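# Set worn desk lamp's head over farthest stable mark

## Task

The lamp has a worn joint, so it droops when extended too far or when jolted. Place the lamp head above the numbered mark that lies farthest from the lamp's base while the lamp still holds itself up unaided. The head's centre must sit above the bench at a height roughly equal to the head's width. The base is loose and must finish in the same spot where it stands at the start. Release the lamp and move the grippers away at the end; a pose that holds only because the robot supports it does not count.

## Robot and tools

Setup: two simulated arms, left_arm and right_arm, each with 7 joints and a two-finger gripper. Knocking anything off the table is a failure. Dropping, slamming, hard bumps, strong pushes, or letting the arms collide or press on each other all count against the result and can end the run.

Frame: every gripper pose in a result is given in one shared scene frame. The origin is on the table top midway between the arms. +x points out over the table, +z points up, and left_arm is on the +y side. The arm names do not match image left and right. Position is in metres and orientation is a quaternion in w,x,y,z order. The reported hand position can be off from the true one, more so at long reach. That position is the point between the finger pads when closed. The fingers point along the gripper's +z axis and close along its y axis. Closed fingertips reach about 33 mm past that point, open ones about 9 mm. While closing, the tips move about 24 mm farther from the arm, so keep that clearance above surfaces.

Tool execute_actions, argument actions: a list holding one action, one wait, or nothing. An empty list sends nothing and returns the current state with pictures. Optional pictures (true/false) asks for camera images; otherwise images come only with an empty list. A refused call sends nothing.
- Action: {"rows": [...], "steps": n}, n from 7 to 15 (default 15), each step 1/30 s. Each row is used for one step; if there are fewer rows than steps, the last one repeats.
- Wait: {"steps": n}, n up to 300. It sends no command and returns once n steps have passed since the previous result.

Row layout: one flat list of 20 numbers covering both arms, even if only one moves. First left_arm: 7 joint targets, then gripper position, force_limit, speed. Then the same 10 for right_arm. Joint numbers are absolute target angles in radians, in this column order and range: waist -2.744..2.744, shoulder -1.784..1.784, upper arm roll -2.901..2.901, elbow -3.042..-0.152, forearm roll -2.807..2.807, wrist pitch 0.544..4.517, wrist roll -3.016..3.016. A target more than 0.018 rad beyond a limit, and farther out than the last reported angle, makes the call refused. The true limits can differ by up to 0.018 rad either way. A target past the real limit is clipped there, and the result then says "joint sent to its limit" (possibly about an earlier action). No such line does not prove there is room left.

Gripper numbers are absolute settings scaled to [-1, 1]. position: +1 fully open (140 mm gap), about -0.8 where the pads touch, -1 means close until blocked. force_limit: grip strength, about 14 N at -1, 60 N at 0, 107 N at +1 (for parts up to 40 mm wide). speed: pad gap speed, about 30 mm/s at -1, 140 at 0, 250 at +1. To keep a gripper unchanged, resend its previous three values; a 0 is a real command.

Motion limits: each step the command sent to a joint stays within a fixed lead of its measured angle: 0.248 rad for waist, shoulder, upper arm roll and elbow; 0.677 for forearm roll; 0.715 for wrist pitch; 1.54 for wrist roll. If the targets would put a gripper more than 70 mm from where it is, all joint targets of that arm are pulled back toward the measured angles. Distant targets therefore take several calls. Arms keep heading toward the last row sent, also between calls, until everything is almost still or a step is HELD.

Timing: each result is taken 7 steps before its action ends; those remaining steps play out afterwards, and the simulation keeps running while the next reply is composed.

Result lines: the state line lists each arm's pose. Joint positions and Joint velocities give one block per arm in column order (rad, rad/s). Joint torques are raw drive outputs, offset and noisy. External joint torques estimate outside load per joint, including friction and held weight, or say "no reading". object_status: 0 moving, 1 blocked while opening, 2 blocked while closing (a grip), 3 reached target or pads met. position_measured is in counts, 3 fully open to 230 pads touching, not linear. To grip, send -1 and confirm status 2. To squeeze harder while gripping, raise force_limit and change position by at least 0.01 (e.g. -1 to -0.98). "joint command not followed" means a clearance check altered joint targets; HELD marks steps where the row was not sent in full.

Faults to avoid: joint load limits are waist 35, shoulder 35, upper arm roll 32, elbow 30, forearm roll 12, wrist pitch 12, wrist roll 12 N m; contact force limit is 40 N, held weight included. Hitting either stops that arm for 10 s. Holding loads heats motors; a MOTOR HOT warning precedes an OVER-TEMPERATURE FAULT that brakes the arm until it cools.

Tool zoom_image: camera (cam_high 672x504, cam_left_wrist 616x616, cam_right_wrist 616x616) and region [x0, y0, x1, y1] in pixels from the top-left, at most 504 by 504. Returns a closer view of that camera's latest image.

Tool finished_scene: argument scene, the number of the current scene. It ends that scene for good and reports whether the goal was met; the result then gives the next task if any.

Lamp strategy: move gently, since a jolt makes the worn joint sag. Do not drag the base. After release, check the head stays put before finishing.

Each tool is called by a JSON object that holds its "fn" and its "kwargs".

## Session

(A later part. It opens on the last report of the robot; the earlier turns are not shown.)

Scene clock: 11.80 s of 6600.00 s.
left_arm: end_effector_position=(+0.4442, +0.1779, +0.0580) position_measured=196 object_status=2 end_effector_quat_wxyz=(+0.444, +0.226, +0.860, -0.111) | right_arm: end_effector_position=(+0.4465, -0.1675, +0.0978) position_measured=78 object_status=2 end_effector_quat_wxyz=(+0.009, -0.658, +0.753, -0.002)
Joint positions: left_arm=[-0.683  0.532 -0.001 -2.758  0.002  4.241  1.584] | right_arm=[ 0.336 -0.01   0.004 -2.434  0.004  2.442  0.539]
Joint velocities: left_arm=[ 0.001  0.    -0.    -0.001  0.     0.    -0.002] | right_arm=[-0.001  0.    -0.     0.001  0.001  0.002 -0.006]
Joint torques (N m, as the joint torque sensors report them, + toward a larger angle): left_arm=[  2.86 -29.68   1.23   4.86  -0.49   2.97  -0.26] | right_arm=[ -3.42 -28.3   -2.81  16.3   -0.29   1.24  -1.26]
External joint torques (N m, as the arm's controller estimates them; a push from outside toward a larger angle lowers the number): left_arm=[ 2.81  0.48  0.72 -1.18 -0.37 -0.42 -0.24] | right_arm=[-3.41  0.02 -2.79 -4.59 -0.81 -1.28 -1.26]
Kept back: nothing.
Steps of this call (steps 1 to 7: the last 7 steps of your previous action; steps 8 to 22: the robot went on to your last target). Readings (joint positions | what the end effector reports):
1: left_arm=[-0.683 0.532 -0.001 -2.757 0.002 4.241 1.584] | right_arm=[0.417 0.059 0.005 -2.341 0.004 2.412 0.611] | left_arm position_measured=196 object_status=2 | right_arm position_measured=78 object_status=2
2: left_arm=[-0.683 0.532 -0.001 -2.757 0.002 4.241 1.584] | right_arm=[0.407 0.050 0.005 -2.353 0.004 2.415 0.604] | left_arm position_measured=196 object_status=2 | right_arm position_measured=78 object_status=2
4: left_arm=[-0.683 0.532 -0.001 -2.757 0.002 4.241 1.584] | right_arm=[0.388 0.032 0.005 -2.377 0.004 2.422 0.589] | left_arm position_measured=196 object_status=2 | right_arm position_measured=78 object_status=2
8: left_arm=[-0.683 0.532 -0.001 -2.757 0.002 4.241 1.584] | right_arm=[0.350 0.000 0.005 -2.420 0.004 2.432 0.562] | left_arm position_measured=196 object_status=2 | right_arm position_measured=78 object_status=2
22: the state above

{"fn": "execute_actions", "kwargs": {"actions": [{"rows":[[-0.682,0.533,0,-2.759,0,4.24,1.583,-1,-0.7,-0.9,0.336,-0.01,0.004,-2.434,0.004,2.442,0.539,-1,-0.6,-0.8]],"steps":8}]}}

{"fn": "execute_actions", "kwargs": {"actions": [{"rows":[[-0.682,0.533,0,-2.759,0,4.24,1.583,-1,-0.7,-0.9,0.336,-0.01,0.004,-2.434,0.004,2.442,0.539,0.55,-0.6,-1]]}]}}

{"fn": "execute_actions", "kwargs": {"actions": [{"steps":30}], "pictures": true}}

Scene clock: 12.07 s of 6600.00 s.
left_arm: end_effector_position=(+0.4441, +0.1780, +0.0580) position_measured=196 object_status=2 end_effector_quat_wxyz=(+0.444, +0.226, +0.860, -0.111) | right_arm: end_effector_position=(+0.4468, -0.1674, +0.0979) position_measured=78 object_status=2 end_effector_quat_wxyz=(+0.009, -0.658, +0.753, -0.002)
Joint positions: left_arm=[-0.683  0.532 -0.001 -2.758  0.002  4.241  1.584] | right_arm=[ 0.336 -0.01   0.004 -2.434  0.004  2.443  0.539]
Joint velocities: left_arm=[ 0.002 -0.002 -0.001 -0.006 -0.001 -0.001  0.001] | right_arm=[ 0.002 -0.003 -0.     0.008 -0.     0.003  0.014]
Joint torques (N m, as the joint torque sensors report them, + toward a larger angle): left_arm=[  1.06 -29.44   2.26   5.98  -0.58   3.28   0.09] | right_arm=[  0.16 -29.37  -0.21  20.13   0.64   2.27  -0.32]
External joint torques (N m, as the arm's controller estimates them; a push from outside toward a larger angle lowers the number): left_arm=[ 1.24  0.8   1.78 -0.3  -0.45 -0.17  0.09] | right_arm=[-0.39 -0.8  -0.6  -1.4  -0.09 -0.61 -0.58]
Steps of this call (steps 1 to 7: the robot went on to your last target; step 8: the first step of this action). Readings (joint positions | what the end effector reports):
8: the state above

Scene clock: 12.57 s of 6600.00 s.
left_arm: end_effector_position=(+0.4441, +0.1784, +0.0575) position_measured=196 object_status=2 end_effector_quat_wxyz=(+0.443, +0.225, +0.861, -0.111) | right_arm: end_effector_position=(+0.4469, -0.1673, +0.0980) position_measured=67 object_status=0 end_effector_quat_wxyz=(+0.009, -0.658, +0.753, -0.002)
Joint positions: left_arm=[-0.683  0.532 -0.001 -2.759  0.001  4.24   1.582] | right_arm=[ 0.336 -0.01   0.004 -2.434  0.004  2.443  0.54 ]
Joint velocities: left_arm=[-0.003  0.001 -0.    -0.     0.    -0.    -0.004] | right_arm=[ 0.001 -0.    -0.     0.001 -0.001 -0.     0.001]
Joint torques (N m, as the joint torque sensors report them, + toward a larger angle): left_arm=[  1.   -29.87   1.55   6.14  -0.54   3.39   0.19] | right_arm=[  0.13 -29.4   -0.05  21.23   0.61   2.38  -0.17]
External joint torques (N m, as the arm's controller estimates them; a push from outside toward a larger angle lowers the number): left_arm=[ 1.09  0.32  1.16  0.1  -0.44  0.01  0.22] | right_arm=[ 0.05 -1.15 -0.12  0.38  0.09 -0.13 -0.17]
Steps of this call (steps 1 to 7: the last 7 steps of your previous action; steps 8 to 15: the first 8 steps of this action). Readings (joint positions | what the end effector reports):
8: left_arm=[-0.683 0.532 -0.001 -2.759 0.002 4.241 1.584] | right_arm=[0.336 -0.010 0.004 -2.434 0.004 2.443 0.540] | left_arm position_measured=196 object_status=2 | right_arm position_measured=78 object_status=0
9: left_arm=[-0.683 0.532 -0.001 -2.759 0.001 4.240 1.584] | right_arm=[0.336 -0.010 0.004 -2.434 0.004 2.443 0.540] | left_arm position_measured=196 object_status=2 | right_arm position_measured=78 object_status=0
11: left_arm=[-0.683 0.532 -0.001 -2.759 0.001 4.240 1.583] | right_arm=[0.336 -0.010 0.004 -2.434 0.004 2.443 0.540] | left_arm position_measured=196 object_status=2 | right_arm position_measured=73 object_status=0
15: the state above

Scene clock: 13.57 s of 6600.00 s.
left_arm: end_effector_position=(+0.4441, +0.1784, +0.0575) position_measured=196 object_status=2 end_effector_quat_wxyz=(+0.443, +0.224, +0.861, -0.111) | right_arm: end_effector_position=(+0.4469, -0.1673, +0.0980) position_measured=59 object_status=3 end_effector_quat_wxyz=(+0.009, -0.658, +0.753, -0.002)
Joint positions: left_arm=[-0.683  0.532 -0.001 -2.759  0.001  4.24   1.582] | right_arm=[ 0.336 -0.01   0.004 -2.434  0.004  2.443  0.54 ]
Joint velocities: left_arm=[-0.    -0.001  0.001  0.    -0.    -0.     0.   ] | right_arm=[-0.001 -0.     0.002 -0.     0.001  0.001 -0.001]
Joint torques (N m, as the joint torque sensors report them, + toward a larger angle): left_arm=[  0.51 -29.76   1.74   5.71  -0.41   3.43   0.15] | right_arm=[  0.28 -29.46  -0.24  21.36   0.63   2.42  -0.15]
External joint torques (N m, as the arm's controller estimates them; a push from outside toward a larger angle lowers the number): left_arm=[ 0.51  0.56  1.27 -0.4  -0.29  0.03  0.17] | right_arm=[ 0.3  -1.11 -0.21  0.48  0.11 -0.1  -0.15]
Kept back: nothing.
Steps of this call (steps 1 to 7: the last 7 steps of your previous action; steps 8 to 15: the robot went on to your last target; steps 16 to 30: nothing new was sent). Readings (joint positions | what the end effector reports):
1: left_arm=[-0.683 0.532 -0.001 -2.759 0.001 4.240 1.582] | right_arm=[0.336 -0.010 0.004 -2.434 0.004 2.443 0.540] | left_arm position_measured=196 object_status=2 | right_arm position_measured=65 object_status=0
2: left_arm=[-0.683 0.532 -0.001 -2.759 0.001 4.240 1.582] | right_arm=[0.336 -0.010 0.004 -2.434 0.004 2.443 0.540] | left_arm position_measured=196 object_status=2 | right_arm position_measured=64 object_status=0
4: left_arm=[-0.683 0.532 -0.001 -2.759 0.001 4.240 1.582] | right_arm=[0.336 -0.010 0.004 -2.434 0.004 2.443 0.540] | left_arm position_measured=196 object_status=2 | right_arm position_measured=60 object_status=0
8: left_arm=[-0.683 0.532 -0.001 -2.759 0.001 4.240 1.582] | right_arm=[0.336 -0.010 0.004 -2.434 0.004 2.443 0.540] | left_arm position_measured=196 object_status=2 | right_arm position_measured=59 object_status=0
30: the state above
All arms were judged still, so your last target was given up. Only a new action makes them travel on or press farther. Fingers that are still opening or closing keep moving.

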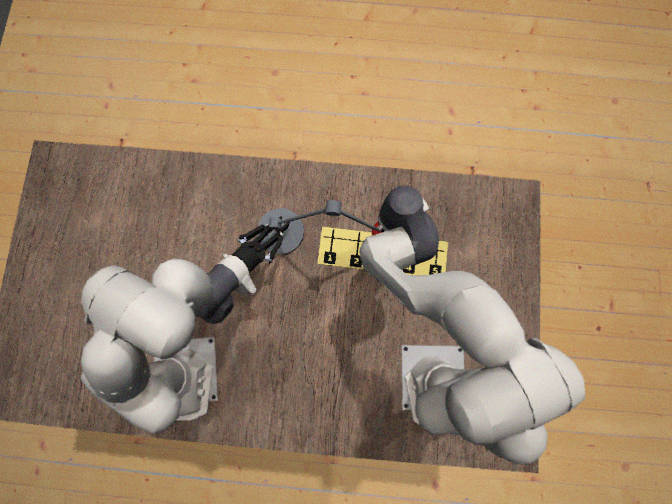

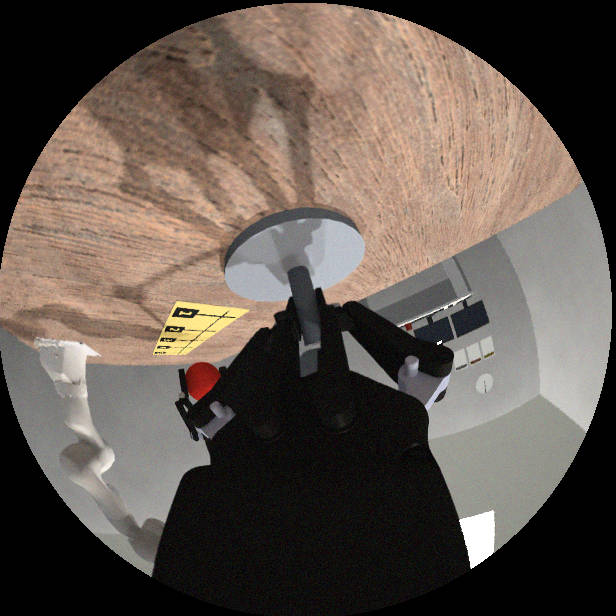

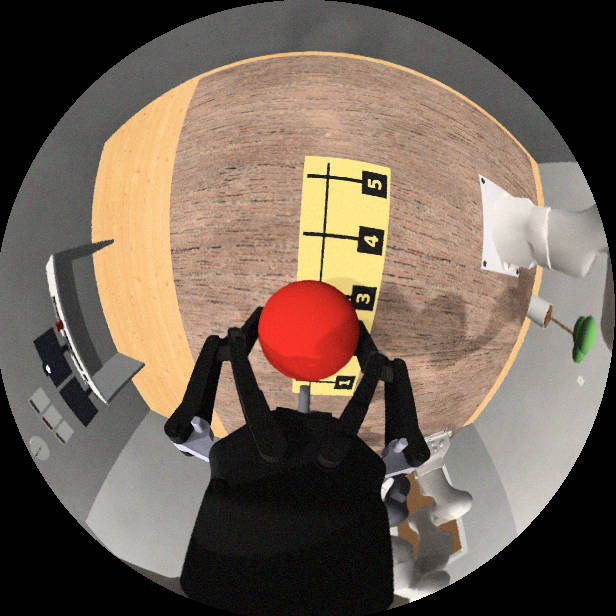

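{"fn": "execute_actions", "kwargs": {"actions": [{"rows":[[-0.68,0.533,0,-2.761,0,4.24,1.58,-1,-0.7,-0.9,0.336,-0.01,0.004,-2.434,0.004,2.442,0.539,-1,-0.6,-0.8]]}]}}

{"fn": "execute_actions", "kwargs": {"actions": [{"rows":[[-0.679,0.533,0,-2.762,0,4.24,1.58,-1,-0.7,-0.9,0.33,-0.013,0,-2.439,0,2.443,0.52,-1,-0.6,-0.8],[-0.679,0.533,0,-2.762,0,4.24,1.58,-1,-0.7,-0.9,0.32,-0.018,0,-2.446,0,2.444,0.505,-1,-0.6,-0.8],[-0.679,0.533,0,-2.762,0,4.24,1.58,-1,-0.7,-0.9,0.307,-0.025,0,-2.455,0,2.445,0.488,-1,-0.6,-0.8],[-0.679,0.533,0,-2.762,0,4.24,1.58,-1,-0.7,-0.9,0.293,-0.032,0,-2.465,0,2.446,0.472,-1,-0.6,-0.8],[-0.679,0.533,0,-2.762,0,4.24,1.58,-1,-0.7,-0.9,0.279,-0.039,0,-2.474,0,2.447,0.458,-1,-0.6,-0.8],[-0.679,0.533,0,-2.762,0,4.24,1.58,-1,-0.7,-0.9,0.265,-0.046,0,-2.483,0,2.448,0.444,-1,-0.6,-0.8],[-0.679,0.533,0,-2.762,0,4.24,1.58,-1,-0.7,-0.9,0.251,-0.052,0,-2.492,0,2.449,0.43,-1,-0.6,-0.8],[-0.679,0.533,0,-2.762,0,4.24,1.58,-1,-0.7,-0.9,0.237,-0.058,0,-2.5,0,2.45,0.416,-1,-0.6,-0.8],[-0.679,0.533,0,-2.762,0,4.24,1.58,-1,-0.7,-0.9,0.223,-0.064,0,-2.508,0,2.451,0.402,-1,-0.6,-0.8],[-0.679,0.533,0,-2.762,0,4.24,1.58,-1,-0.7,-0.9,0.209,-0.069,0,-2.516,0,2.452,0.388,-1,-0.6,-0.8],[-0.679,0.533,0,-2.762,0,4.24,1.58,-1,-0.7,-0.9,0.195,-0.074,0,-2.523,0,2.453,0.374,-1,-0.6,-0.8],[-0.679,0.533,0,-2.762,0,4.24,1.58,-1,-0.7,-0.9,0.181,-0.079,0,-2.53,0,2.454,0.36,-1,-0.6,-0.8],[-0.679,0.533,0,-2.762,0,4.24,1.58,-1,-0.7,-0.9,0.168,-0.083,0,-2.536,0,2.455,0.35,-1,-0.6,-0.8],[-0.679,0.533,0,-2.762,0,4.24,1.58,-1,-0.7,-0.9,0.156,-0.087,0,-2.542,0,2.456,0.35,-1,-0.6,-0.8],[-0.679,0.533,0,-2.762,0,4.24,1.58,-1,-0.7,-0.9,0.145,-0.09,0,-2.547,0,2.457,0.35,-1,-0.6,-0.8]]}]}}

{"fn": "execute_actions", "kwargs": {"actions": [{"steps":24}]}}

Scene clock: 14.67 s of 6600.00 s.
left_arm: end_effector_position=(+0.4441, +0.1784, +0.0575) position_measured=196 object_status=2 end_effector_quat_wxyz=(+0.443, +0.224, +0.861, -0.111) | right_arm: end_effector_position=(+0.4469, -0.1673, +0.0981) position_measured=78 object_status=0 end_effector_quat_wxyz=(+0.009, -0.658, +0.753, -0.002)
Joint positions: left_arm=[-0.683  0.532 -0.001 -2.759  0.001  4.24   1.581] | right_arm=[ 0.336 -0.01   0.004 -2.434  0.004  2.443  0.54 ]
Joint velocities: left_arm=[-0.     0.     0.     0.001  0.     0.    -0.002] | right_arm=[ 0.001  0.001 -0.001  0.001  0.001  0.001 -0.001]
Joint torques (N m, as the joint torque sensors report them, + toward a larger angle): left_arm=[  2.14 -29.93   1.67   5.53  -0.34   3.4    0.06] | right_arm=[  0.02 -29.42  -0.22  21.1    0.63   2.35  -0.15]
External joint torques (N m, as the arm's controller estimates them; a push from outside toward a larger angle lowers the number): left_arm=[ 2.1   0.38  1.17 -0.59 -0.21  0.    0.09] | right_arm=[ 0.09 -1.15 -0.14  0.23  0.11 -0.16 -0.14]
Steps of this call (steps 1 to 25: nothing new was sent; steps 26 to 33: the first 8 steps of this action). Readings (joint positions | what the end effector reports):
26: left_arm=[-0.683 0.532 -0.001 -2.759 0.001 4.240 1.581] | right_arm=[0.336 -0.010 0.004 -2.434 0.004 2.443 0.540] | left_arm position_measured=196 object_status=2 | right_arm position_measured=59 object_status=0
27: left_arm=[-0.683 0.532 -0.001 -2.759 0.001 4.240 1.581] | right_arm=[0.336 -0.010 0.004 -2.434 0.004 2.443 0.540] | left_arm position_measured=196 object_status=2 | right_arm position_measured=62 object_status=0
29: left_arm=[-0.683 0.532 -0.001 -2.759 0.001 4.240 1.581] | right_arm=[0.336 -0.010 0.004 -2.434 0.004 2.443 0.540] | left_arm position_measured=196 object_status=2 | right_arm position_measured=67 object_status=0
33: the state above

Scene clock: 15.17 s of 6600.00 s.
left_arm: end_effector_position=(+0.4446, +0.1778, +0.0583) position_measured=196 object_status=2 end_effector_quat_wxyz=(+0.444, +0.224, +0.860, -0.111) | right_arm: end_effector_position=(+0.4450, -0.1971, +0.0987) position_measured=78 object_status=2 end_effector_quat_wxyz=(+0.010, -0.655, +0.756, -0.003)
Joint positions: left_arm=[-0.683  0.532 -0.001 -2.757  0.002  4.241  1.581] | right_arm=[ 0.276 -0.046  0.008 -2.477  0.004  2.45   0.491]
Joint velocities: left_arm=[ 0.    -0.001  0.002  0.012  0.     0.003  0.008] | right_arm=[-0.372 -0.179 -0.007 -0.243 -0.001  0.022 -0.308]
Joint torques (N m, as the joint torque sensors report them, + toward a larger angle): left_arm=[  2.54 -29.61   1.97   3.85  -0.49   3.18  -0.01] | right_arm=[ -5.11 -26.92  -4.55  19.07  -0.28   1.82   0.72]
External joint torques (N m, as the arm's controller estimates them; a push from outside toward a larger angle lowers the number): left_arm=[ 2.43  0.73  1.4  -2.15 -0.35 -0.2   0.03] | right_arm=[-6.59 -1.13 -4.74 -2.6  -0.81 -0.81  0.64]
Steps of this call (steps 1 to 7: the last 7 steps of your previous action; steps 8 to 15: the first 8 steps of this action). Readings (joint positions | what the end effector reports):
8: left_arm=[-0.683 0.532 -0.001 -2.759 0.001 4.240 1.581] | right_arm=[0.336 -0.011 0.004 -2.434 0.004 2.443 0.539] | left_arm position_measured=196 object_status=2 | right_arm position_measured=78 object_status=2
9: left_arm=[-0.683 0.532 -0.001 -2.759 0.001 4.240 1.581] | right_arm=[0.334 -0.012 0.005 -2.436 0.004 2.444 0.537] | left_arm position_measured=196 object_status=2 | right_arm position_measured=78 object_status=2
11: left_arm=[-0.683 0.532 -0.001 -2.759 0.002 4.241 1.581] | right_arm=[0.322 -0.021 0.006 -2.445 0.004 2.446 0.528] | left_arm position_measured=196 object_status=2 | right_arm position_measured=78 object_status=2
15: the state above

Scene clock: 15.97 s of 6600.00 s.
left_arm: end_effector_position=(+0.4448, +0.1771, +0.0591) position_measured=196 object_status=2 end_effector_quat_wxyz=(+0.445, +0.226, +0.859, -0.111) | right_arm: end_effector_position=(+0.4433, -0.2581, +0.0959) position_measured=78 object_status=2 end_effector_quat_wxyz=(+0.009, -0.654, +0.756, -0.004)
Joint positions: left_arm=[-0.682  0.531 -0.002 -2.757  0.002  4.242  1.585] | right_arm=[ 0.153 -0.092  0.007 -2.541  0.003  2.468  0.369]
Joint velocities: left_arm=[ 0.001 -0.    -0.001 -0.002  0.001 -0.    -0.   ] | right_arm=[-0.002  0.001 -0.    -0.     0.001  0.005 -0.008]
Joint torques (N m, as the joint torque sensors report them, + toward a larger angle): left_arm=[  2.85 -29.26   2.62   4.28  -0.7    2.99  -0.14] | right_arm=[ -5.1  -25.06  -4.15  16.59  -0.19   0.76  -0.96]
External joint torques (N m, as the arm's controller estimates them; a push from outside toward a larger angle lowers the number): left_arm=[ 2.84  1.03  2.17 -1.79 -0.59 -0.4  -0.12] | right_arm=[-5.04  0.   -3.99 -3.95 -0.7  -1.75 -0.95]
Kept back: nothing.
Steps of this call (steps 1 to 7: the last 7 steps of your previous action; steps 8 to 24: the robot went on to your last target). Readings (joint positions | what the end effector reports):
1: left_arm=[-0.683 0.532 -0.001 -2.757 0.002 4.241 1.581] | right_arm=[0.263 -0.053 0.009 -2.485 0.004 2.451 0.480] | left_arm position_measured=196 object_status=2 | right_arm position_measured=78 object_status=2
2: left_arm=[-0.683 0.532 -0.001 -2.757 0.002 4.241 1.582] | right_arm=[0.249 -0.058 0.009 -2.493 0.004 2.452 0.469] | left_arm position_measured=196 object_status=2 | right_arm position_measured=78 object_status=2
4: left_arm=[-0.683 0.532 -0.001 -2.756 0.002 4.241 1.582] | right_arm=[0.222 -0.069 0.009 -2.509 0.004 2.455 0.445] | left_arm position_measured=196 object_status=2 | right_arm position_measured=78 object_status=2
8: left_arm=[-0.682 0.532 -0.001 -2.755 0.002 4.242 1.584] | right_arm=[0.173 -0.086 0.008 -2.534 0.003 2.459 0.403] | left_arm position_measured=196 object_status=2 | right_arm position_measured=78 object_status=2
24: the state above

{"fn": "execute_actions", "kwargs": {"actions": [{"rows":[[-0.681,0.534,0,-2.76,0,4.24,1.582,-1,-0.7,-0.9,0.149,-0.092,0.004,-2.544,0.003,2.463,0.36,-1,-0.6,-0.8],[-0.681,0.534,0,-2.76,0,4.24,1.582,-1,-0.7,-0.9,0.153,-0.092,0.007,-2.541,0.003,2.469,0.369,-1,-0.6,-0.8],[-0.681,0.534,0,-2.76,0,4.24,1.582,-1,-0.7,-0.9,0.156,-0.092,0.008,-2.54,0.003,2.47,0.372,-1,-0.6,-0.8]]}]}}

{"fn": "execute_actions", "kwargs": {"actions": [{"rows":[[-0.681,0.534,0,-2.76,0,4.24,1.582,-1,-0.7,-0.9,0.156,-0.092,0.008,-2.54,0.003,2.47,0.372,0.55,-0.6,-1]]}]}}

{"fn": "execute_actions", "kwargs": {"actions": [{"steps":30}], "pictures": true}}

Scene clock: 16.60 s of 6600.00 s.
left_arm: end_effector_position=(+0.4443, +0.1776, +0.0583) position_measured=196 object_status=2 end_effector_quat_wxyz=(+0.444, +0.226, +0.860, -0.111) | right_arm: end_effector_position=(+0.4445, -0.2569, +0.0965) position_measured=78 object_status=2 end_effector_quat_wxyz=(+0.011, -0.655, +0.755, -0.005)
Joint positions: left_arm=[-0.682  0.532 -0.002 -2.758  0.002  4.241  1.584] | right_arm=[ 0.155 -0.093  0.008 -2.54   0.003  2.472  0.368]
Joint velocities: left_arm=[ 0.001  0.001  0.001 -0.001  0.001 -0.    -0.001] | right_arm=[-0.001  0.001  0.     0.    -0.001 -0.     0.   ]
Joint torques (N m, as the joint torque sensors report them, + toward a larger angle): left_arm=[  1.32 -29.86   2.8    5.25  -0.57   3.28  -0.01] | right_arm=[  1.03 -26.06   0.31  21.38   0.5    2.28   0.09]
External joint torques (N m, as the arm's controller estimates them; a push from outside toward a larger angle lowers the number): left_arm=[ 1.21  0.31  2.26 -0.78 -0.43 -0.1   0.02] | right_arm=[ 1.14 -0.96  0.53  0.8  -0.01 -0.25  0.09]
Steps of this call (steps 1 to 11: the robot went on to your last target; steps 12 to 19: the first 8 steps of this action). Readings (joint positions | what the end effector reports):
12: left_arm=[-0.682 0.531 -0.002 -2.757 0.002 4.242 1.585] | right_arm=[0.153 -0.092 0.007 -2.541 0.003 2.469 0.368] | left_arm position_measured=196 object_status=2 | right_arm position_measured=78 object_status=2
13: left_arm=[-0.682 0.532 -0.002 -2.757 0.002 4.242 1.585] | right_arm=[0.153 -0.093 0.007 -2.541 0.003 2.470 0.368] | left_arm position_measured=196 object_status=2 | right_arm position_measured=78 object_status=2
15: left_arm=[-0.682 0.532 -0.002 -2.758 0.002 4.241 1.585] | right_arm=[0.154 -0.093 0.008 -2.540 0.003 2.471 0.368] | left_arm position_measured=196 object_status=2 | right_arm position_measured=78 object_status=2
19: the state above

Scene clock: 17.10 s of 6600.00 s.
left_arm: end_effector_position=(+0.4439, +0.1781, +0.0575) position_measured=196 object_status=2 end_effector_quat_wxyz=(+0.444, +0.225, +0.860, -0.111) | right_arm: end_effector_position=(+0.4444, -0.2569, +0.0965) position_measured=67 object_status=0 end_effector_quat_wxyz=(+0.011, -0.655, +0.755, -0.005)
Joint positions: left_arm=[-0.682  0.533 -0.002 -2.759  0.002  4.241  1.583] | right_arm=[ 0.155 -0.093  0.008 -2.54   0.003  2.471  0.368]
Joint velocities: left_arm=[-0.002  0.001 -0.    -0.     0.     0.    -0.004] | right_arm=[ 0.    -0.    -0.001 -0.    -0.001  0.001  0.001]
Joint torques (N m, as the joint torque sensors report them, + toward a larger angle): left_arm=[  0.51 -29.11   1.96   5.95  -0.43   3.22   0.01] | right_arm=[  0.94 -25.94   0.15  21.24   0.5    2.26   0.09]
External joint torques (N m, as the arm's controller estimates them; a push from outside toward a larger angle lowers the number): left_arm=[ 0.54  1.13  1.53 -0.1  -0.32 -0.17  0.04] | right_arm=[ 0.92 -0.78  0.24  0.63  0.   -0.28  0.1 ]
Steps of this call (steps 1 to 7: the last 7 steps of your previous action; steps 8 to 15: the first 8 steps of this action). Readings (joint positions | what the end effector reports):
8: left_arm=[-0.682 0.532 -0.002 -2.758 0.002 4.241 1.584] | right_arm=[0.155 -0.093 0.008 -2.540 0.003 2.472 0.368] | left_arm position_measured=196 object_status=2 | right_arm position_measured=78 object_status=0
9: left_arm=[-0.682 0.532 -0.002 -2.758 0.002 4.241 1.584] | right_arm=[0.155 -0.093 0.008 -2.540 0.003 2.472 0.368] | left_arm position_measured=196 object_status=2 | right_arm position_measured=78 object_status=0
11: left_arm=[-0.682 0.533 -0.002 -2.759 0.002 4.241 1.584] | right_arm=[0.155 -0.093 0.008 -2.540 0.003 2.472 0.368] | left_arm position_measured=196 object_status=2 | right_arm position_measured=73 object_status=0
15: the state above

Scene clock: 18.10 s of 6600.00 s.
left_arm: end_effector_position=(+0.4439, +0.1781, +0.0575) position_measured=196 object_status=2 end_effector_quat_wxyz=(+0.444, +0.225, +0.860, -0.111) | right_arm: end_effector_position=(+0.4444, -0.2569, +0.0965) position_measured=59 object_status=3 end_effector_quat_wxyz=(+0.011, -0.655, +0.755, -0.005)
Joint positions: left_arm=[-0.682  0.533 -0.002 -2.759  0.002  4.241  1.582] | right_arm=[ 0.155 -0.093  0.008 -2.54   0.003  2.471  0.368]
Joint velocities: left_arm=[ 0.     0.001  0.001  0.002  0.     0.    -0.001] | right_arm=[-0.001 -0.001 -0.001  0.    -0.002 -0.    -0.001]
Joint torques (N m, as the joint torque sensors report them, + toward a larger angle): left_arm=[  0.85 -29.41   1.44   5.52  -0.52   3.19   0.07] | right_arm=[  1.14 -25.96   0.42  21.13   0.5    2.29   0.09]
External joint torques (N m, as the arm's controller estimates them; a push from outside toward a larger angle lowers the number): left_arm=[ 0.83  0.85  0.98 -0.57 -0.39 -0.21  0.1 ] | right_arm=[ 1.17 -0.82  0.56  0.57 -0.01 -0.24  0.09]
Kept back: nothing.
Steps of this call (steps 1 to 7: the last 7 steps of your previous action; steps 8 to 15: the robot went on to your last target; steps 16 to 30: nothing new was sent). Readings (joint positions | what the end effector reports):
1: left_arm=[-0.682 0.533 -0.002 -2.759 0.002 4.241 1.582] | right_arm=[0.155 -0.093 0.008 -2.540 0.003 2.471 0.368] | left_arm position_measured=196 object_status=2 | right_arm position_measured=65 object_status=0
2: left_arm=[-0.682 0.533 -0.002 -2.759 0.002 4.241 1.582] | right_arm=[0.155 -0.093 0.008 -2.540 0.003 2.471 0.368] | left_arm position_measured=196 object_status=2 | right_arm position_measured=64 object_status=0
4: left_arm=[-0.682 0.533 -0.002 -2.759 0.002 4.241 1.582] | right_arm=[0.155 -0.093 0.008 -2.540 0.003 2.471 0.368] | left_arm position_measured=196 object_status=2 | right_arm position_measured=60 object_status=0
8: left_arm=[-0.682 0.533 -0.002 -2.759 0.002 4.241 1.582] | right_arm=[0.155 -0.093 0.008 -2.540 0.003 2.471 0.368] | left_arm position_measured=196 object_status=2 | right_arm position_measured=59 object_status=0
30: the state above
All arms were judged still, so your last target was given up. Only a new action makes them travel on or press farther. Fingers that are still opening or closing keep moving.

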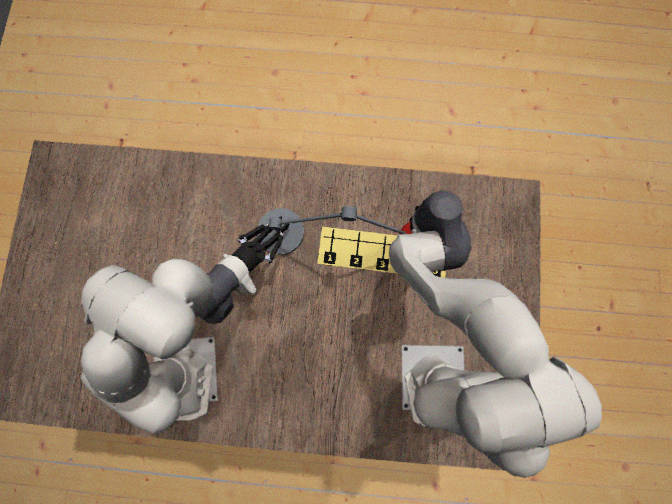

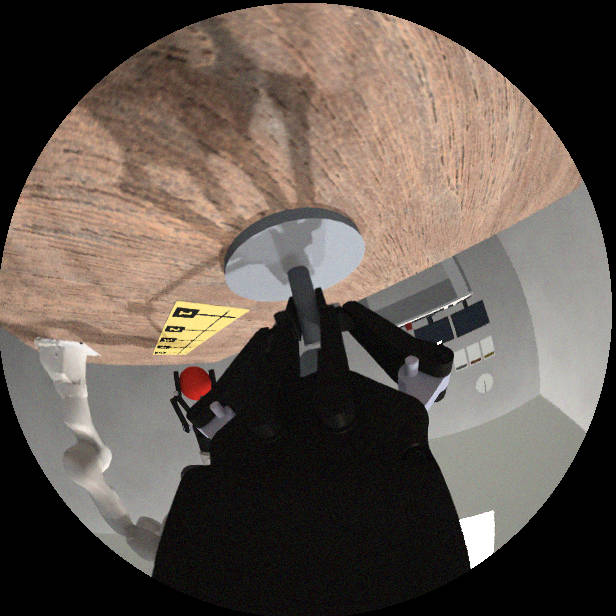

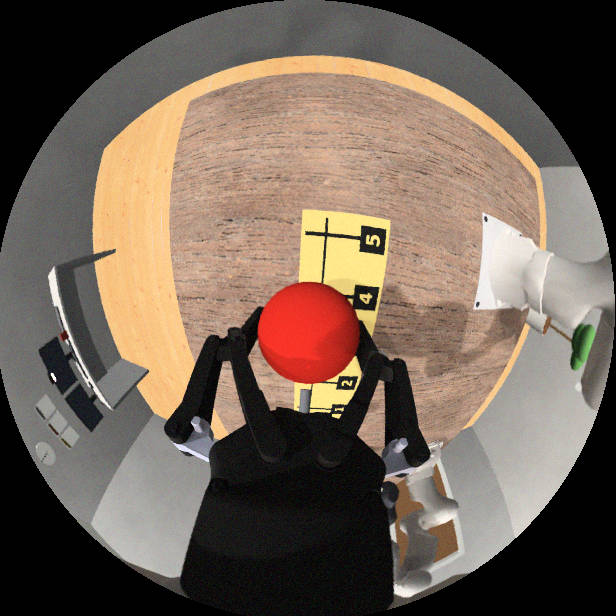

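{"fn": "execute_actions", "kwargs": {"actions": [{"rows":[[-0.68,0.535,0,-2.761,0,4.24,1.58,-0.98,0.3,-0.9,0.158,-0.093,0.008,-2.54,0.003,2.471,0.368,-1,-0.4,-0.8]]}]}}

{"fn": "execute_actions", "kwargs": {"actions": [{"rows":[[-0.678,0.535,0,-2.762,0,4.24,1.58,-0.98,0.3,-0.9,0.152,-0.094,0,-2.543,0,2.471,0.345,-1,-0.4,-0.8],[-0.678,0.535,0,-2.762,0,4.24,1.58,-0.98,0.3,-0.9,0.141,-0.096,0,-2.547,0,2.471,0.33,-1,-0.4,-0.8],[-0.678,0.535,0,-2.762,0,4.24,1.58,-0.98,0.3,-0.9,0.126,-0.099,0,-2.552,0,2.471,0.31,-1,-0.4,-0.8],[-0.678,0.535,0,-2.762,0,4.24,1.58,-0.98,0.3,-0.9,0.11,-0.102,0,-2.557,0,2.472,0.292,-1,-0.4,-0.8],[-0.678,0.535,0,-2.762,0,4.24,1.58,-0.98,0.3,-0.9,0.094,-0.105,0,-2.562,0,2.472,0.276,-1,-0.4,-0.8],[-0.678,0.535,0,-2.762,0,4.24,1.58,-0.98,0.3,-0.9,0.078,-0.107,0,-2.566,0,2.472,0.26,-1,-0.4,-0.8],[-0.678,0.535,0,-2.762,0,4.24,1.58,-0.98,0.3,-0.9,0.062,-0.109,0,-2.57,0,2.472,0.244,-1,-0.4,-0.8],[-0.678,0.535,0,-2.762,0,4.24,1.58,-0.98,0.3,-0.9,0.046,-0.111,0,-2.574,0,2.473,0.228,-1,-0.4,-0.8],[-0.678,0.535,0,-2.762,0,4.24,1.58,-0.98,0.3,-0.9,0.03,-0.113,0,-2.577,0,2.473,0.212,-1,-0.4,-0.8],[-0.678,0.535,0,-2.762,0,4.24,1.58,-0.98,0.3,-0.9,0.014,-0.114,0,-2.58,0,2.473,0.196,-1,-0.4,-0.8],[-0.678,0.535,0,-2.762,0,4.24,1.58,-0.98,0.3,-0.9,-0.002,-0.115,0,-2.583,0,2.474,0.18,-1,-0.4,-0.8],[-0.678,0.535,0,-2.762,0,4.24,1.58,-0.98,0.3,-0.9,-0.018,-0.116,0,-2.585,0,2.474,0.165,-1,-0.4,-0.8],[-0.678,0.535,0,-2.762,0,4.24,1.58,-0.98,0.3,-0.9,-0.034,-0.116,0,-2.587,0,2.474,0.15,-1,-0.4,-0.8],[-0.678,0.535,0,-2.762,0,4.24,1.58,-0.98,0.3,-0.9,-0.05,-0.116,0,-2.589,0,2.474,0.145,-1,-0.4,-0.8],[-0.678,0.535,0,-2.762,0,4.24,1.58,-0.98,0.3,-0.9,-0.064,-0.116,0,-2.59,0,2.474,0.145,-1,-0.4,-0.8]]}]}}

{"fn": "execute_actions", "kwargs": {"actions": [{"steps":26}]}}

Scene clock: 19.20 s of 6600.00 s.
left_arm: end_effector_position=(+0.4439, +0.1782, +0.0576) position_measured=199 object_status=2 end_effector_quat_wxyz=(+0.444, +0.225, +0.861, -0.111) | right_arm: end_effector_position=(+0.4443, -0.2563, +0.0965) position_measured=78 object_status=0 end_effector_quat_wxyz=(+0.011, -0.656, +0.755, -0.005)
Joint positions: left_arm=[-0.682  0.533 -0.002 -2.759  0.002  4.241  1.582] | right_arm=[ 0.156 -0.093  0.008 -2.54   0.003  2.471  0.368]
Joint velocities: left_arm=[ 0.001 -0.001  0.     0.001 -0.    -0.    -0.003] | right_arm=[-0.001  0.001  0.001  0.001 -0.     0.001 -0.   ]
Joint torques (N m, as the joint torque sensors report them, + toward a larger angle): left_arm=[  0.88 -28.66   2.48   5.3   -0.57   3.23  -0.01] | right_arm=[  1.53 -26.37   0.32  21.35   0.49   2.45  -0.12]
External joint torques (N m, as the arm's controller estimates them; a push from outside toward a larger angle lowers the number): left_arm=[ 0.78  1.67  1.94 -0.8  -0.43 -0.17  0.02] | right_arm=[ 1.51 -1.24  0.4   0.71 -0.02 -0.1  -0.12]
Steps of this call (steps 1 to 25: nothing new was sent; steps 26 to 33: the first 8 steps of this action). Readings (joint positions | what the end effector reports):
26: left_arm=[-0.682 0.533 -0.002 -2.759 0.002 4.241 1.582] | right_arm=[0.155 -0.093 0.008 -2.540 0.003 2.471 0.368] | left_arm position_measured=196 object_status=0 | right_arm position_measured=59 object_status=0
27: left_arm=[-0.682 0.533 -0.002 -2.759 0.002 4.241 1.582] | right_arm=[0.155 -0.093 0.008 -2.540 0.003 2.471 0.368] | left_arm position_measured=199 object_status=0 | right_arm position_measured=62 object_status=0
29: left_arm=[-0.682 0.533 -0.002 -2.759 0.002 4.241 1.582] | right_arm=[0.156 -0.093 0.008 -2.540 0.003 2.471 0.368] | left_arm position_measured=199 object_status=0 | right_arm position_measured=67 object_status=0
33: the state above

Scene clock: 19.70 s of 6600.00 s.
left_arm: end_effector_position=(+0.4446, +0.1774, +0.0587) position_measured=199 object_status=2 end_effector_quat_wxyz=(+0.445, +0.225, +0.859, -0.112) | right_arm: end_effector_position=(+0.4427, -0.2858, +0.0948) position_measured=79 object_status=2 end_effector_quat_wxyz=(+0.009, -0.653, +0.757, -0.005)
Joint positions: left_arm=[-0.682  0.533 -0.002 -2.757  0.002  4.243  1.583] | right_arm=[ 0.091 -0.107  0.01  -2.561  0.003  2.474  0.312]
Joint velocities: left_arm=[-0.    -0.001 -0.001  0.01   0.     0.005  0.012] | right_arm=[-0.419 -0.062 -0.008 -0.12   0.     0.014 -0.362]
Joint torques (N m, as the joint torque sensors report them, + toward a larger angle): left_arm=[  2.56 -28.35   2.51   3.64  -0.64   2.71  -0.31] | right_arm=[ -6.22 -24.57  -6.71  18.75  -0.21   1.89   1.  ]
External joint torques (N m, as the arm's controller estimates them; a push from outside toward a larger angle lowers the number): left_arm=[ 2.55  1.97  2.   -2.33 -0.51 -0.69 -0.29] | right_arm=[-7.73 -0.25 -6.85 -2.32 -0.74 -0.66  0.87]
Steps of this call (steps 1 to 7: the last 7 steps of your previous action; steps 8 to 15: the first 8 steps of this action). Readings (joint positions | what the end effector reports):
8: left_arm=[-0.682 0.533 -0.002 -2.759 0.002 4.241 1.582] | right_arm=[0.156 -0.093 0.007 -2.540 0.003 2.472 0.367] | left_arm position_measured=199 object_status=2 | right_arm position_measured=79 object_status=2
9: left_arm=[-0.682 0.533 -0.002 -2.759 0.002 4.241 1.582] | right_arm=[0.154 -0.093 0.007 -2.541 0.003 2.472 0.365] | left_arm position_measured=199 object_status=2 | right_arm position_measured=79 object_status=2
11: left_arm=[-0.682 0.533 -0.002 -2.759 0.002 4.243 1.582] | right_arm=[0.142 -0.097 0.008 -2.545 0.003 2.473 0.354] | left_arm position_measured=199 object_status=2 | right_arm position_measured=79 object_status=2
15: the state above

Scene clock: 20.57 s of 6600.00 s.
left_arm: end_effector_position=(+0.4449, +0.1765, +0.0596) position_measured=199 object_status=2 end_effector_quat_wxyz=(+0.446, +0.228, +0.858, -0.111) | right_arm: end_effector_position=(+0.4419, -0.3502, +0.0915) position_measured=79 object_status=2 end_effector_quat_wxyz=(+0.008, -0.652, +0.758, -0.005)
Joint positions: left_arm=[-0.682  0.532 -0.003 -2.756  0.003  4.244  1.588] | right_arm=[-0.053 -0.118  0.01  -2.585  0.005  2.486  0.169]
Joint velocities: left_arm=[-0.001 -0.001 -0.    -0.    -0.001 -0.001  0.   ] | right_arm=[ 0.    -0.001 -0.    -0.001  0.001  0.001 -0.004]
Joint torques (N m, as the joint torque sensors report them, + toward a larger angle): left_arm=[  2.7  -28.63   2.95   2.99  -0.81   2.82  -0.24] | right_arm=[ -6.82 -23.86  -6.    17.52  -0.56   0.75  -1.25]
External joint torques (N m, as the arm's controller estimates them; a push from outside toward a larger angle lowers the number): left_arm=[ 2.72  1.78  2.53 -3.2  -0.7  -0.59 -0.21] | right_arm=[-6.9   0.15 -5.94 -2.8  -1.05 -1.78 -1.25]
Kept back: nothing.
Steps of this call (steps 1 to 7: the last 7 steps of your previous action; steps 8 to 26: the robot went on to your last target). Readings (joint positions | what the end effector reports):
1: left_arm=[-0.682 0.533 -0.002 -2.757 0.002 4.243 1.584] | right_arm=[0.076 -0.109 0.010 -2.565 0.003 2.475 0.299] | left_arm position_measured=199 object_status=2 | right_arm position_measured=79 object_status=2
2: left_arm=[-0.682 0.533 -0.002 -2.757 0.002 4.243 1.584] | right_arm=[0.061 -0.111 0.011 -2.569 0.003 2.476 0.286] | left_arm position_measured=199 object_status=2 | right_arm position_measured=79 object_status=2
4: left_arm=[-0.682 0.532 -0.002 -2.756 0.002 4.243 1.585] | right_arm=[0.030 -0.114 0.011 -2.575 0.003 2.477 0.258] | left_arm position_measured=199 object_status=2 | right_arm position_measured=79 object_status=2
8: left_arm=[-0.682 0.532 -0.002 -2.755 0.002 4.244 1.586] | right_arm=[-0.029 -0.117 0.011 -2.583 0.003 2.479 0.206] | left_arm position_measured=199 object_status=2 | right_arm position_measured=79 object_status=2
26: the state above

{"fn": "execute_actions", "kwargs": {"actions": [{"rows":[[-0.68,0.535,0,-2.761,0,4.24,1.582,-0.98,0.3,-0.9,-0.059,-0.118,0.005,-2.587,0.003,2.48,0.16,-1,-0.4,-0.8],[-0.68,0.535,0,-2.761,0,4.24,1.582,-0.98,0.3,-0.9,-0.054,-0.118,0.009,-2.585,0.005,2.486,0.169,-1,-0.4,-0.8],[-0.68,0.535,0,-2.761,0,4.24,1.582,-0.98,0.3,-0.9,-0.05,-0.118,0.011,-2.584,0.005,2.488,0.172,-1,-0.4,-0.8],[-0.68,0.535,0,-2.761,0,4.24,1.582,-0.98,0.3,-0.9,-0.047,-0.118,0.012,-2.584,0.005,2.489,0.174,-1,-0.4,-0.8]]}]}}

{"fn": "execute_actions", "kwargs": {"actions": [{"rows":[[-0.68,0.535,0,-2.761,0,4.24,1.582,-0.98,0.3,-0.9,-0.047,-0.118,0.012,-2.584,0.005,2.489,0.174,0.55,-0.4,-1]]}]}}

{"fn": "execute_actions", "kwargs": {"actions": [{"steps":30}], "pictures": true}}

Scene clock: 21.27 s of 6600.00 s.
left_arm: end_effector_position=(+0.4444, +0.1771, +0.0586) position_measured=199 object_status=2 end_effector_quat_wxyz=(+0.445, +0.227, +0.859, -0.111) | right_arm: end_effector_position=(+0.4439, -0.3485, +0.0923) position_measured=79 object_status=2 end_effector_quat_wxyz=(+0.010, -0.653, +0.757, -0.007)
Joint positions: left_arm=[-0.682  0.532 -0.003 -2.757  0.002  4.243  1.586] | right_arm=[-0.05  -0.119  0.011 -2.585  0.005  2.491  0.169]
Joint velocities: left_arm=[-0.    -0.001  0.001  0.    -0.001 -0.001 -0.005] | right_arm=[ 0.001 -0.001 -0.    -0.     0.001  0.004 -0.   ]
Joint torques (N m, as the joint torque sensors report them, + toward a larger angle): left_arm=[  1.71 -29.2    2.5    4.02  -0.76   3.1   -0.04] | right_arm=[  1.89 -24.72   0.97  21.26   0.51   2.06   0.14]
External joint torques (N m, as the arm's controller estimates them; a push from outside toward a larger angle lowers the number): left_arm=[ 1.74  1.18  2.08 -2.15 -0.64 -0.3  -0.01] | right_arm=[ 1.99 -0.71  1.19  0.92  0.01 -0.49  0.14]
Steps of this call (steps 1 to 13: the robot went on to your last target; steps 14 to 21: the first 8 steps of this action). Readings (joint positions | what the end effector reports):
14: left_arm=[-0.682 0.532 -0.003 -2.756 0.003 4.244 1.588] | right_arm=[-0.053 -0.118 0.010 -2.585 0.005 2.487 0.169] | left_arm position_measured=199 object_status=2 | right_arm position_measured=79 object_status=2
15: left_arm=[-0.682 0.532 -0.003 -2.757 0.003 4.243 1.588] | right_arm=[-0.052 -0.119 0.010 -2.585 0.005 2.488 0.169] | left_arm position_measured=199 object_status=2 | right_arm position_measured=79 object_status=2
17: left_arm=[-0.682 0.532 -0.003 -2.757 0.003 4.243 1.587] | right_arm=[-0.051 -0.119 0.011 -2.585 0.005 2.490 0.169] | left_arm position_measured=199 object_status=2 | right_arm position_measured=79 object_status=2
21: the state above

Scene clock: 21.77 s of 6600.00 s.
left_arm: end_effector_position=(+0.4439, +0.1775, +0.0579) position_measured=199 object_status=2 end_effector_quat_wxyz=(+0.444, +0.226, +0.860, -0.111) | right_arm: end_effector_position=(+0.4437, -0.3480, +0.0923) position_measured=68 object_status=0 end_effector_quat_wxyz=(+0.010, -0.654, +0.757, -0.007)
Joint positions: left_arm=[-0.682  0.533 -0.003 -2.758  0.002  4.242  1.585] | right_arm=[-0.049 -0.119  0.011 -2.585  0.005  2.491  0.169]
Joint velocities: left_arm=[-0.002 -0.001 -0.     0.     0.    -0.    -0.   ] | right_arm=[ 0.001  0.002  0.    -0.001  0.001 -0.     0.   ]
Joint torques (N m, as the joint torque sensors report them, + toward a larger angle): left_arm=[  1.21 -28.86   3.12   4.97  -0.69   3.09   0.  ] | right_arm=[  1.52 -24.69   0.81  21.06   0.47   2.27   0.1 ]
External joint torques (N m, as the arm's controller estimates them; a push from outside toward a larger angle lowers the number): left_arm=[ 1.25  1.44  2.71 -1.11 -0.58 -0.31  0.02] | right_arm=[ 1.52 -0.84  0.96  0.79 -0.02 -0.26  0.1 ]
Steps of this call (steps 1 to 7: the last 7 steps of your previous action; steps 8 to 15: the first 8 steps of this action). Readings (joint positions | what the end effector reports):
8: left_arm=[-0.682 0.532 -0.003 -2.757 0.002 4.243 1.585] | right_arm=[-0.050 -0.119 0.011 -2.585 0.005 2.492 0.169] | left_arm position_measured=199 object_status=2 | right_arm position_measured=79 object_status=0
9: left_arm=[-0.682 0.533 -0.003 -2.757 0.002 4.242 1.585] | right_arm=[-0.050 -0.119 0.011 -2.585 0.005 2.492 0.169] | left_arm position_measured=199 object_status=2 | right_arm position_measured=79 object_status=0
11: left_arm=[-0.682 0.533 -0.003 -2.758 0.002 4.242 1.585] | right_arm=[-0.049 -0.119 0.011 -2.585 0.005 2.491 0.169] | left_arm position_measured=199 object_status=2 | right_arm position_measured=74 object_status=0
15: the state above

Scene clock: 22.77 s of 6600.00 s.
left_arm: end_effector_position=(+0.4439, +0.1775, +0.0579) position_measured=199 object_status=2 end_effector_quat_wxyz=(+0.444, +0.226, +0.860, -0.111) | right_arm: end_effector_position=(+0.4437, -0.3480, +0.0922) position_measured=59 object_status=3 end_effector_quat_wxyz=(+0.010, -0.654, +0.757, -0.007)
Joint positions: left_arm=[-0.682  0.533 -0.003 -2.758  0.002  4.242  1.585] | right_arm=[-0.049 -0.119  0.011 -2.585  0.005  2.491  0.169]
Joint velocities: left_arm=[ 0.    -0.002 -0.001  0.     0.001  0.     0.001] | right_arm=[ 0.     0.     0.001  0.001 -0.002  0.     0.   ]
Joint torques (N m, as the joint torque sensors report them, + toward a larger angle): left_arm=[  1.21 -29.12   2.39   4.35  -0.71   3.05  -0.13] | right_arm=[  1.44 -24.97   0.68  21.32   0.49   2.21   0.11]
External joint torques (N m, as the arm's controller estimates them; a push from outside toward a larger angle lowers the number): left_arm=[ 1.24  1.25  1.97 -1.76 -0.6  -0.36 -0.11] | right_arm=[ 1.46 -0.93  0.83  0.91  0.   -0.34  0.11]
Kept back: nothing.
Steps of this call (steps 1 to 7: the last 7 steps of your previous action; steps 8 to 15: the robot went on to your last target; steps 16 to 30: nothing new was sent). Readings (joint positions | what the end effector reports):
1: left_arm=[-0.682 0.533 -0.003 -2.758 0.002 4.242 1.585] | right_arm=[-0.049 -0.119 0.011 -2.585 0.005 2.491 0.169] | left_arm position_measured=199 object_status=2 | right_arm position_measured=66 object_status=0
2: left_arm=[-0.682 0.533 -0.003 -2.758 0.002 4.242 1.585] | right_arm=[-0.049 -0.119 0.011 -2.585 0.005 2.491 0.169] | left_arm position_measured=199 object_status=2 | right_arm position_measured=64 object_status=0
4: left_arm=[-0.682 0.533 -0.003 -2.758 0.002 4.242 1.585] | right_arm=[-0.049 -0.119 0.011 -2.585 0.005 2.491 0.169] | left_arm position_measured=199 object_status=2 | right_arm position_measured=61 object_status=0
8: left_arm=[-0.682 0.533 -0.003 -2.758 0.002 4.242 1.585] | right_arm=[-0.049 -0.119 0.011 -2.585 0.005 2.491 0.169] | left_arm position_measured=199 object_status=2 | right_arm position_measured=59 object_status=0
30: the state above
All arms were judged still, so your last target was given up. Only a new action makes them travel on or press farther. Fingers that are still opening or closing keep moving.

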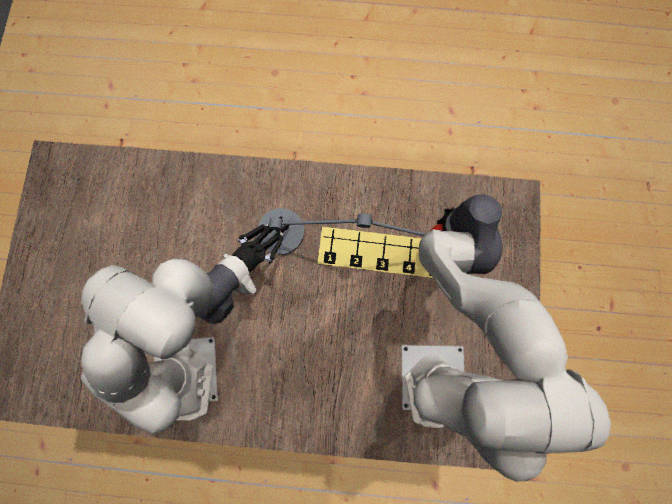

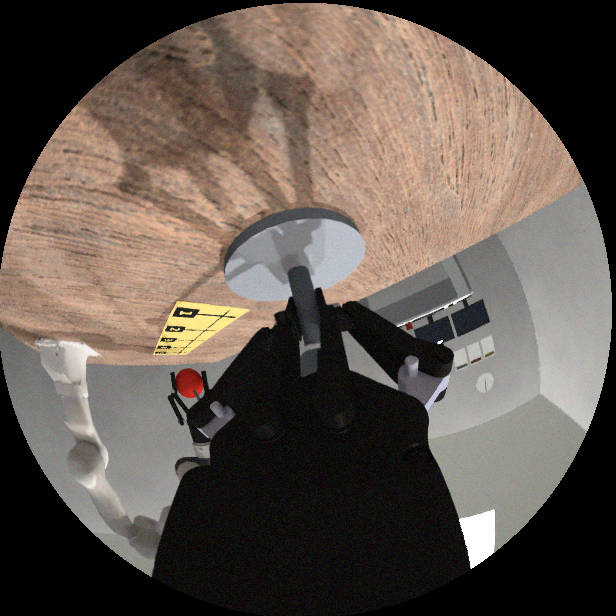

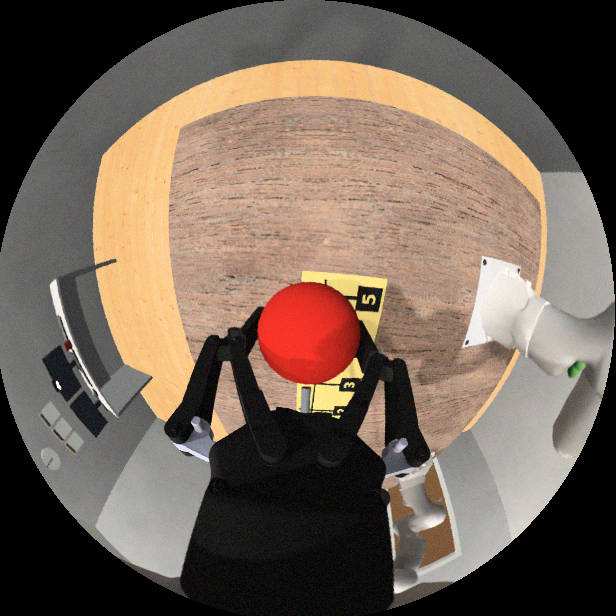

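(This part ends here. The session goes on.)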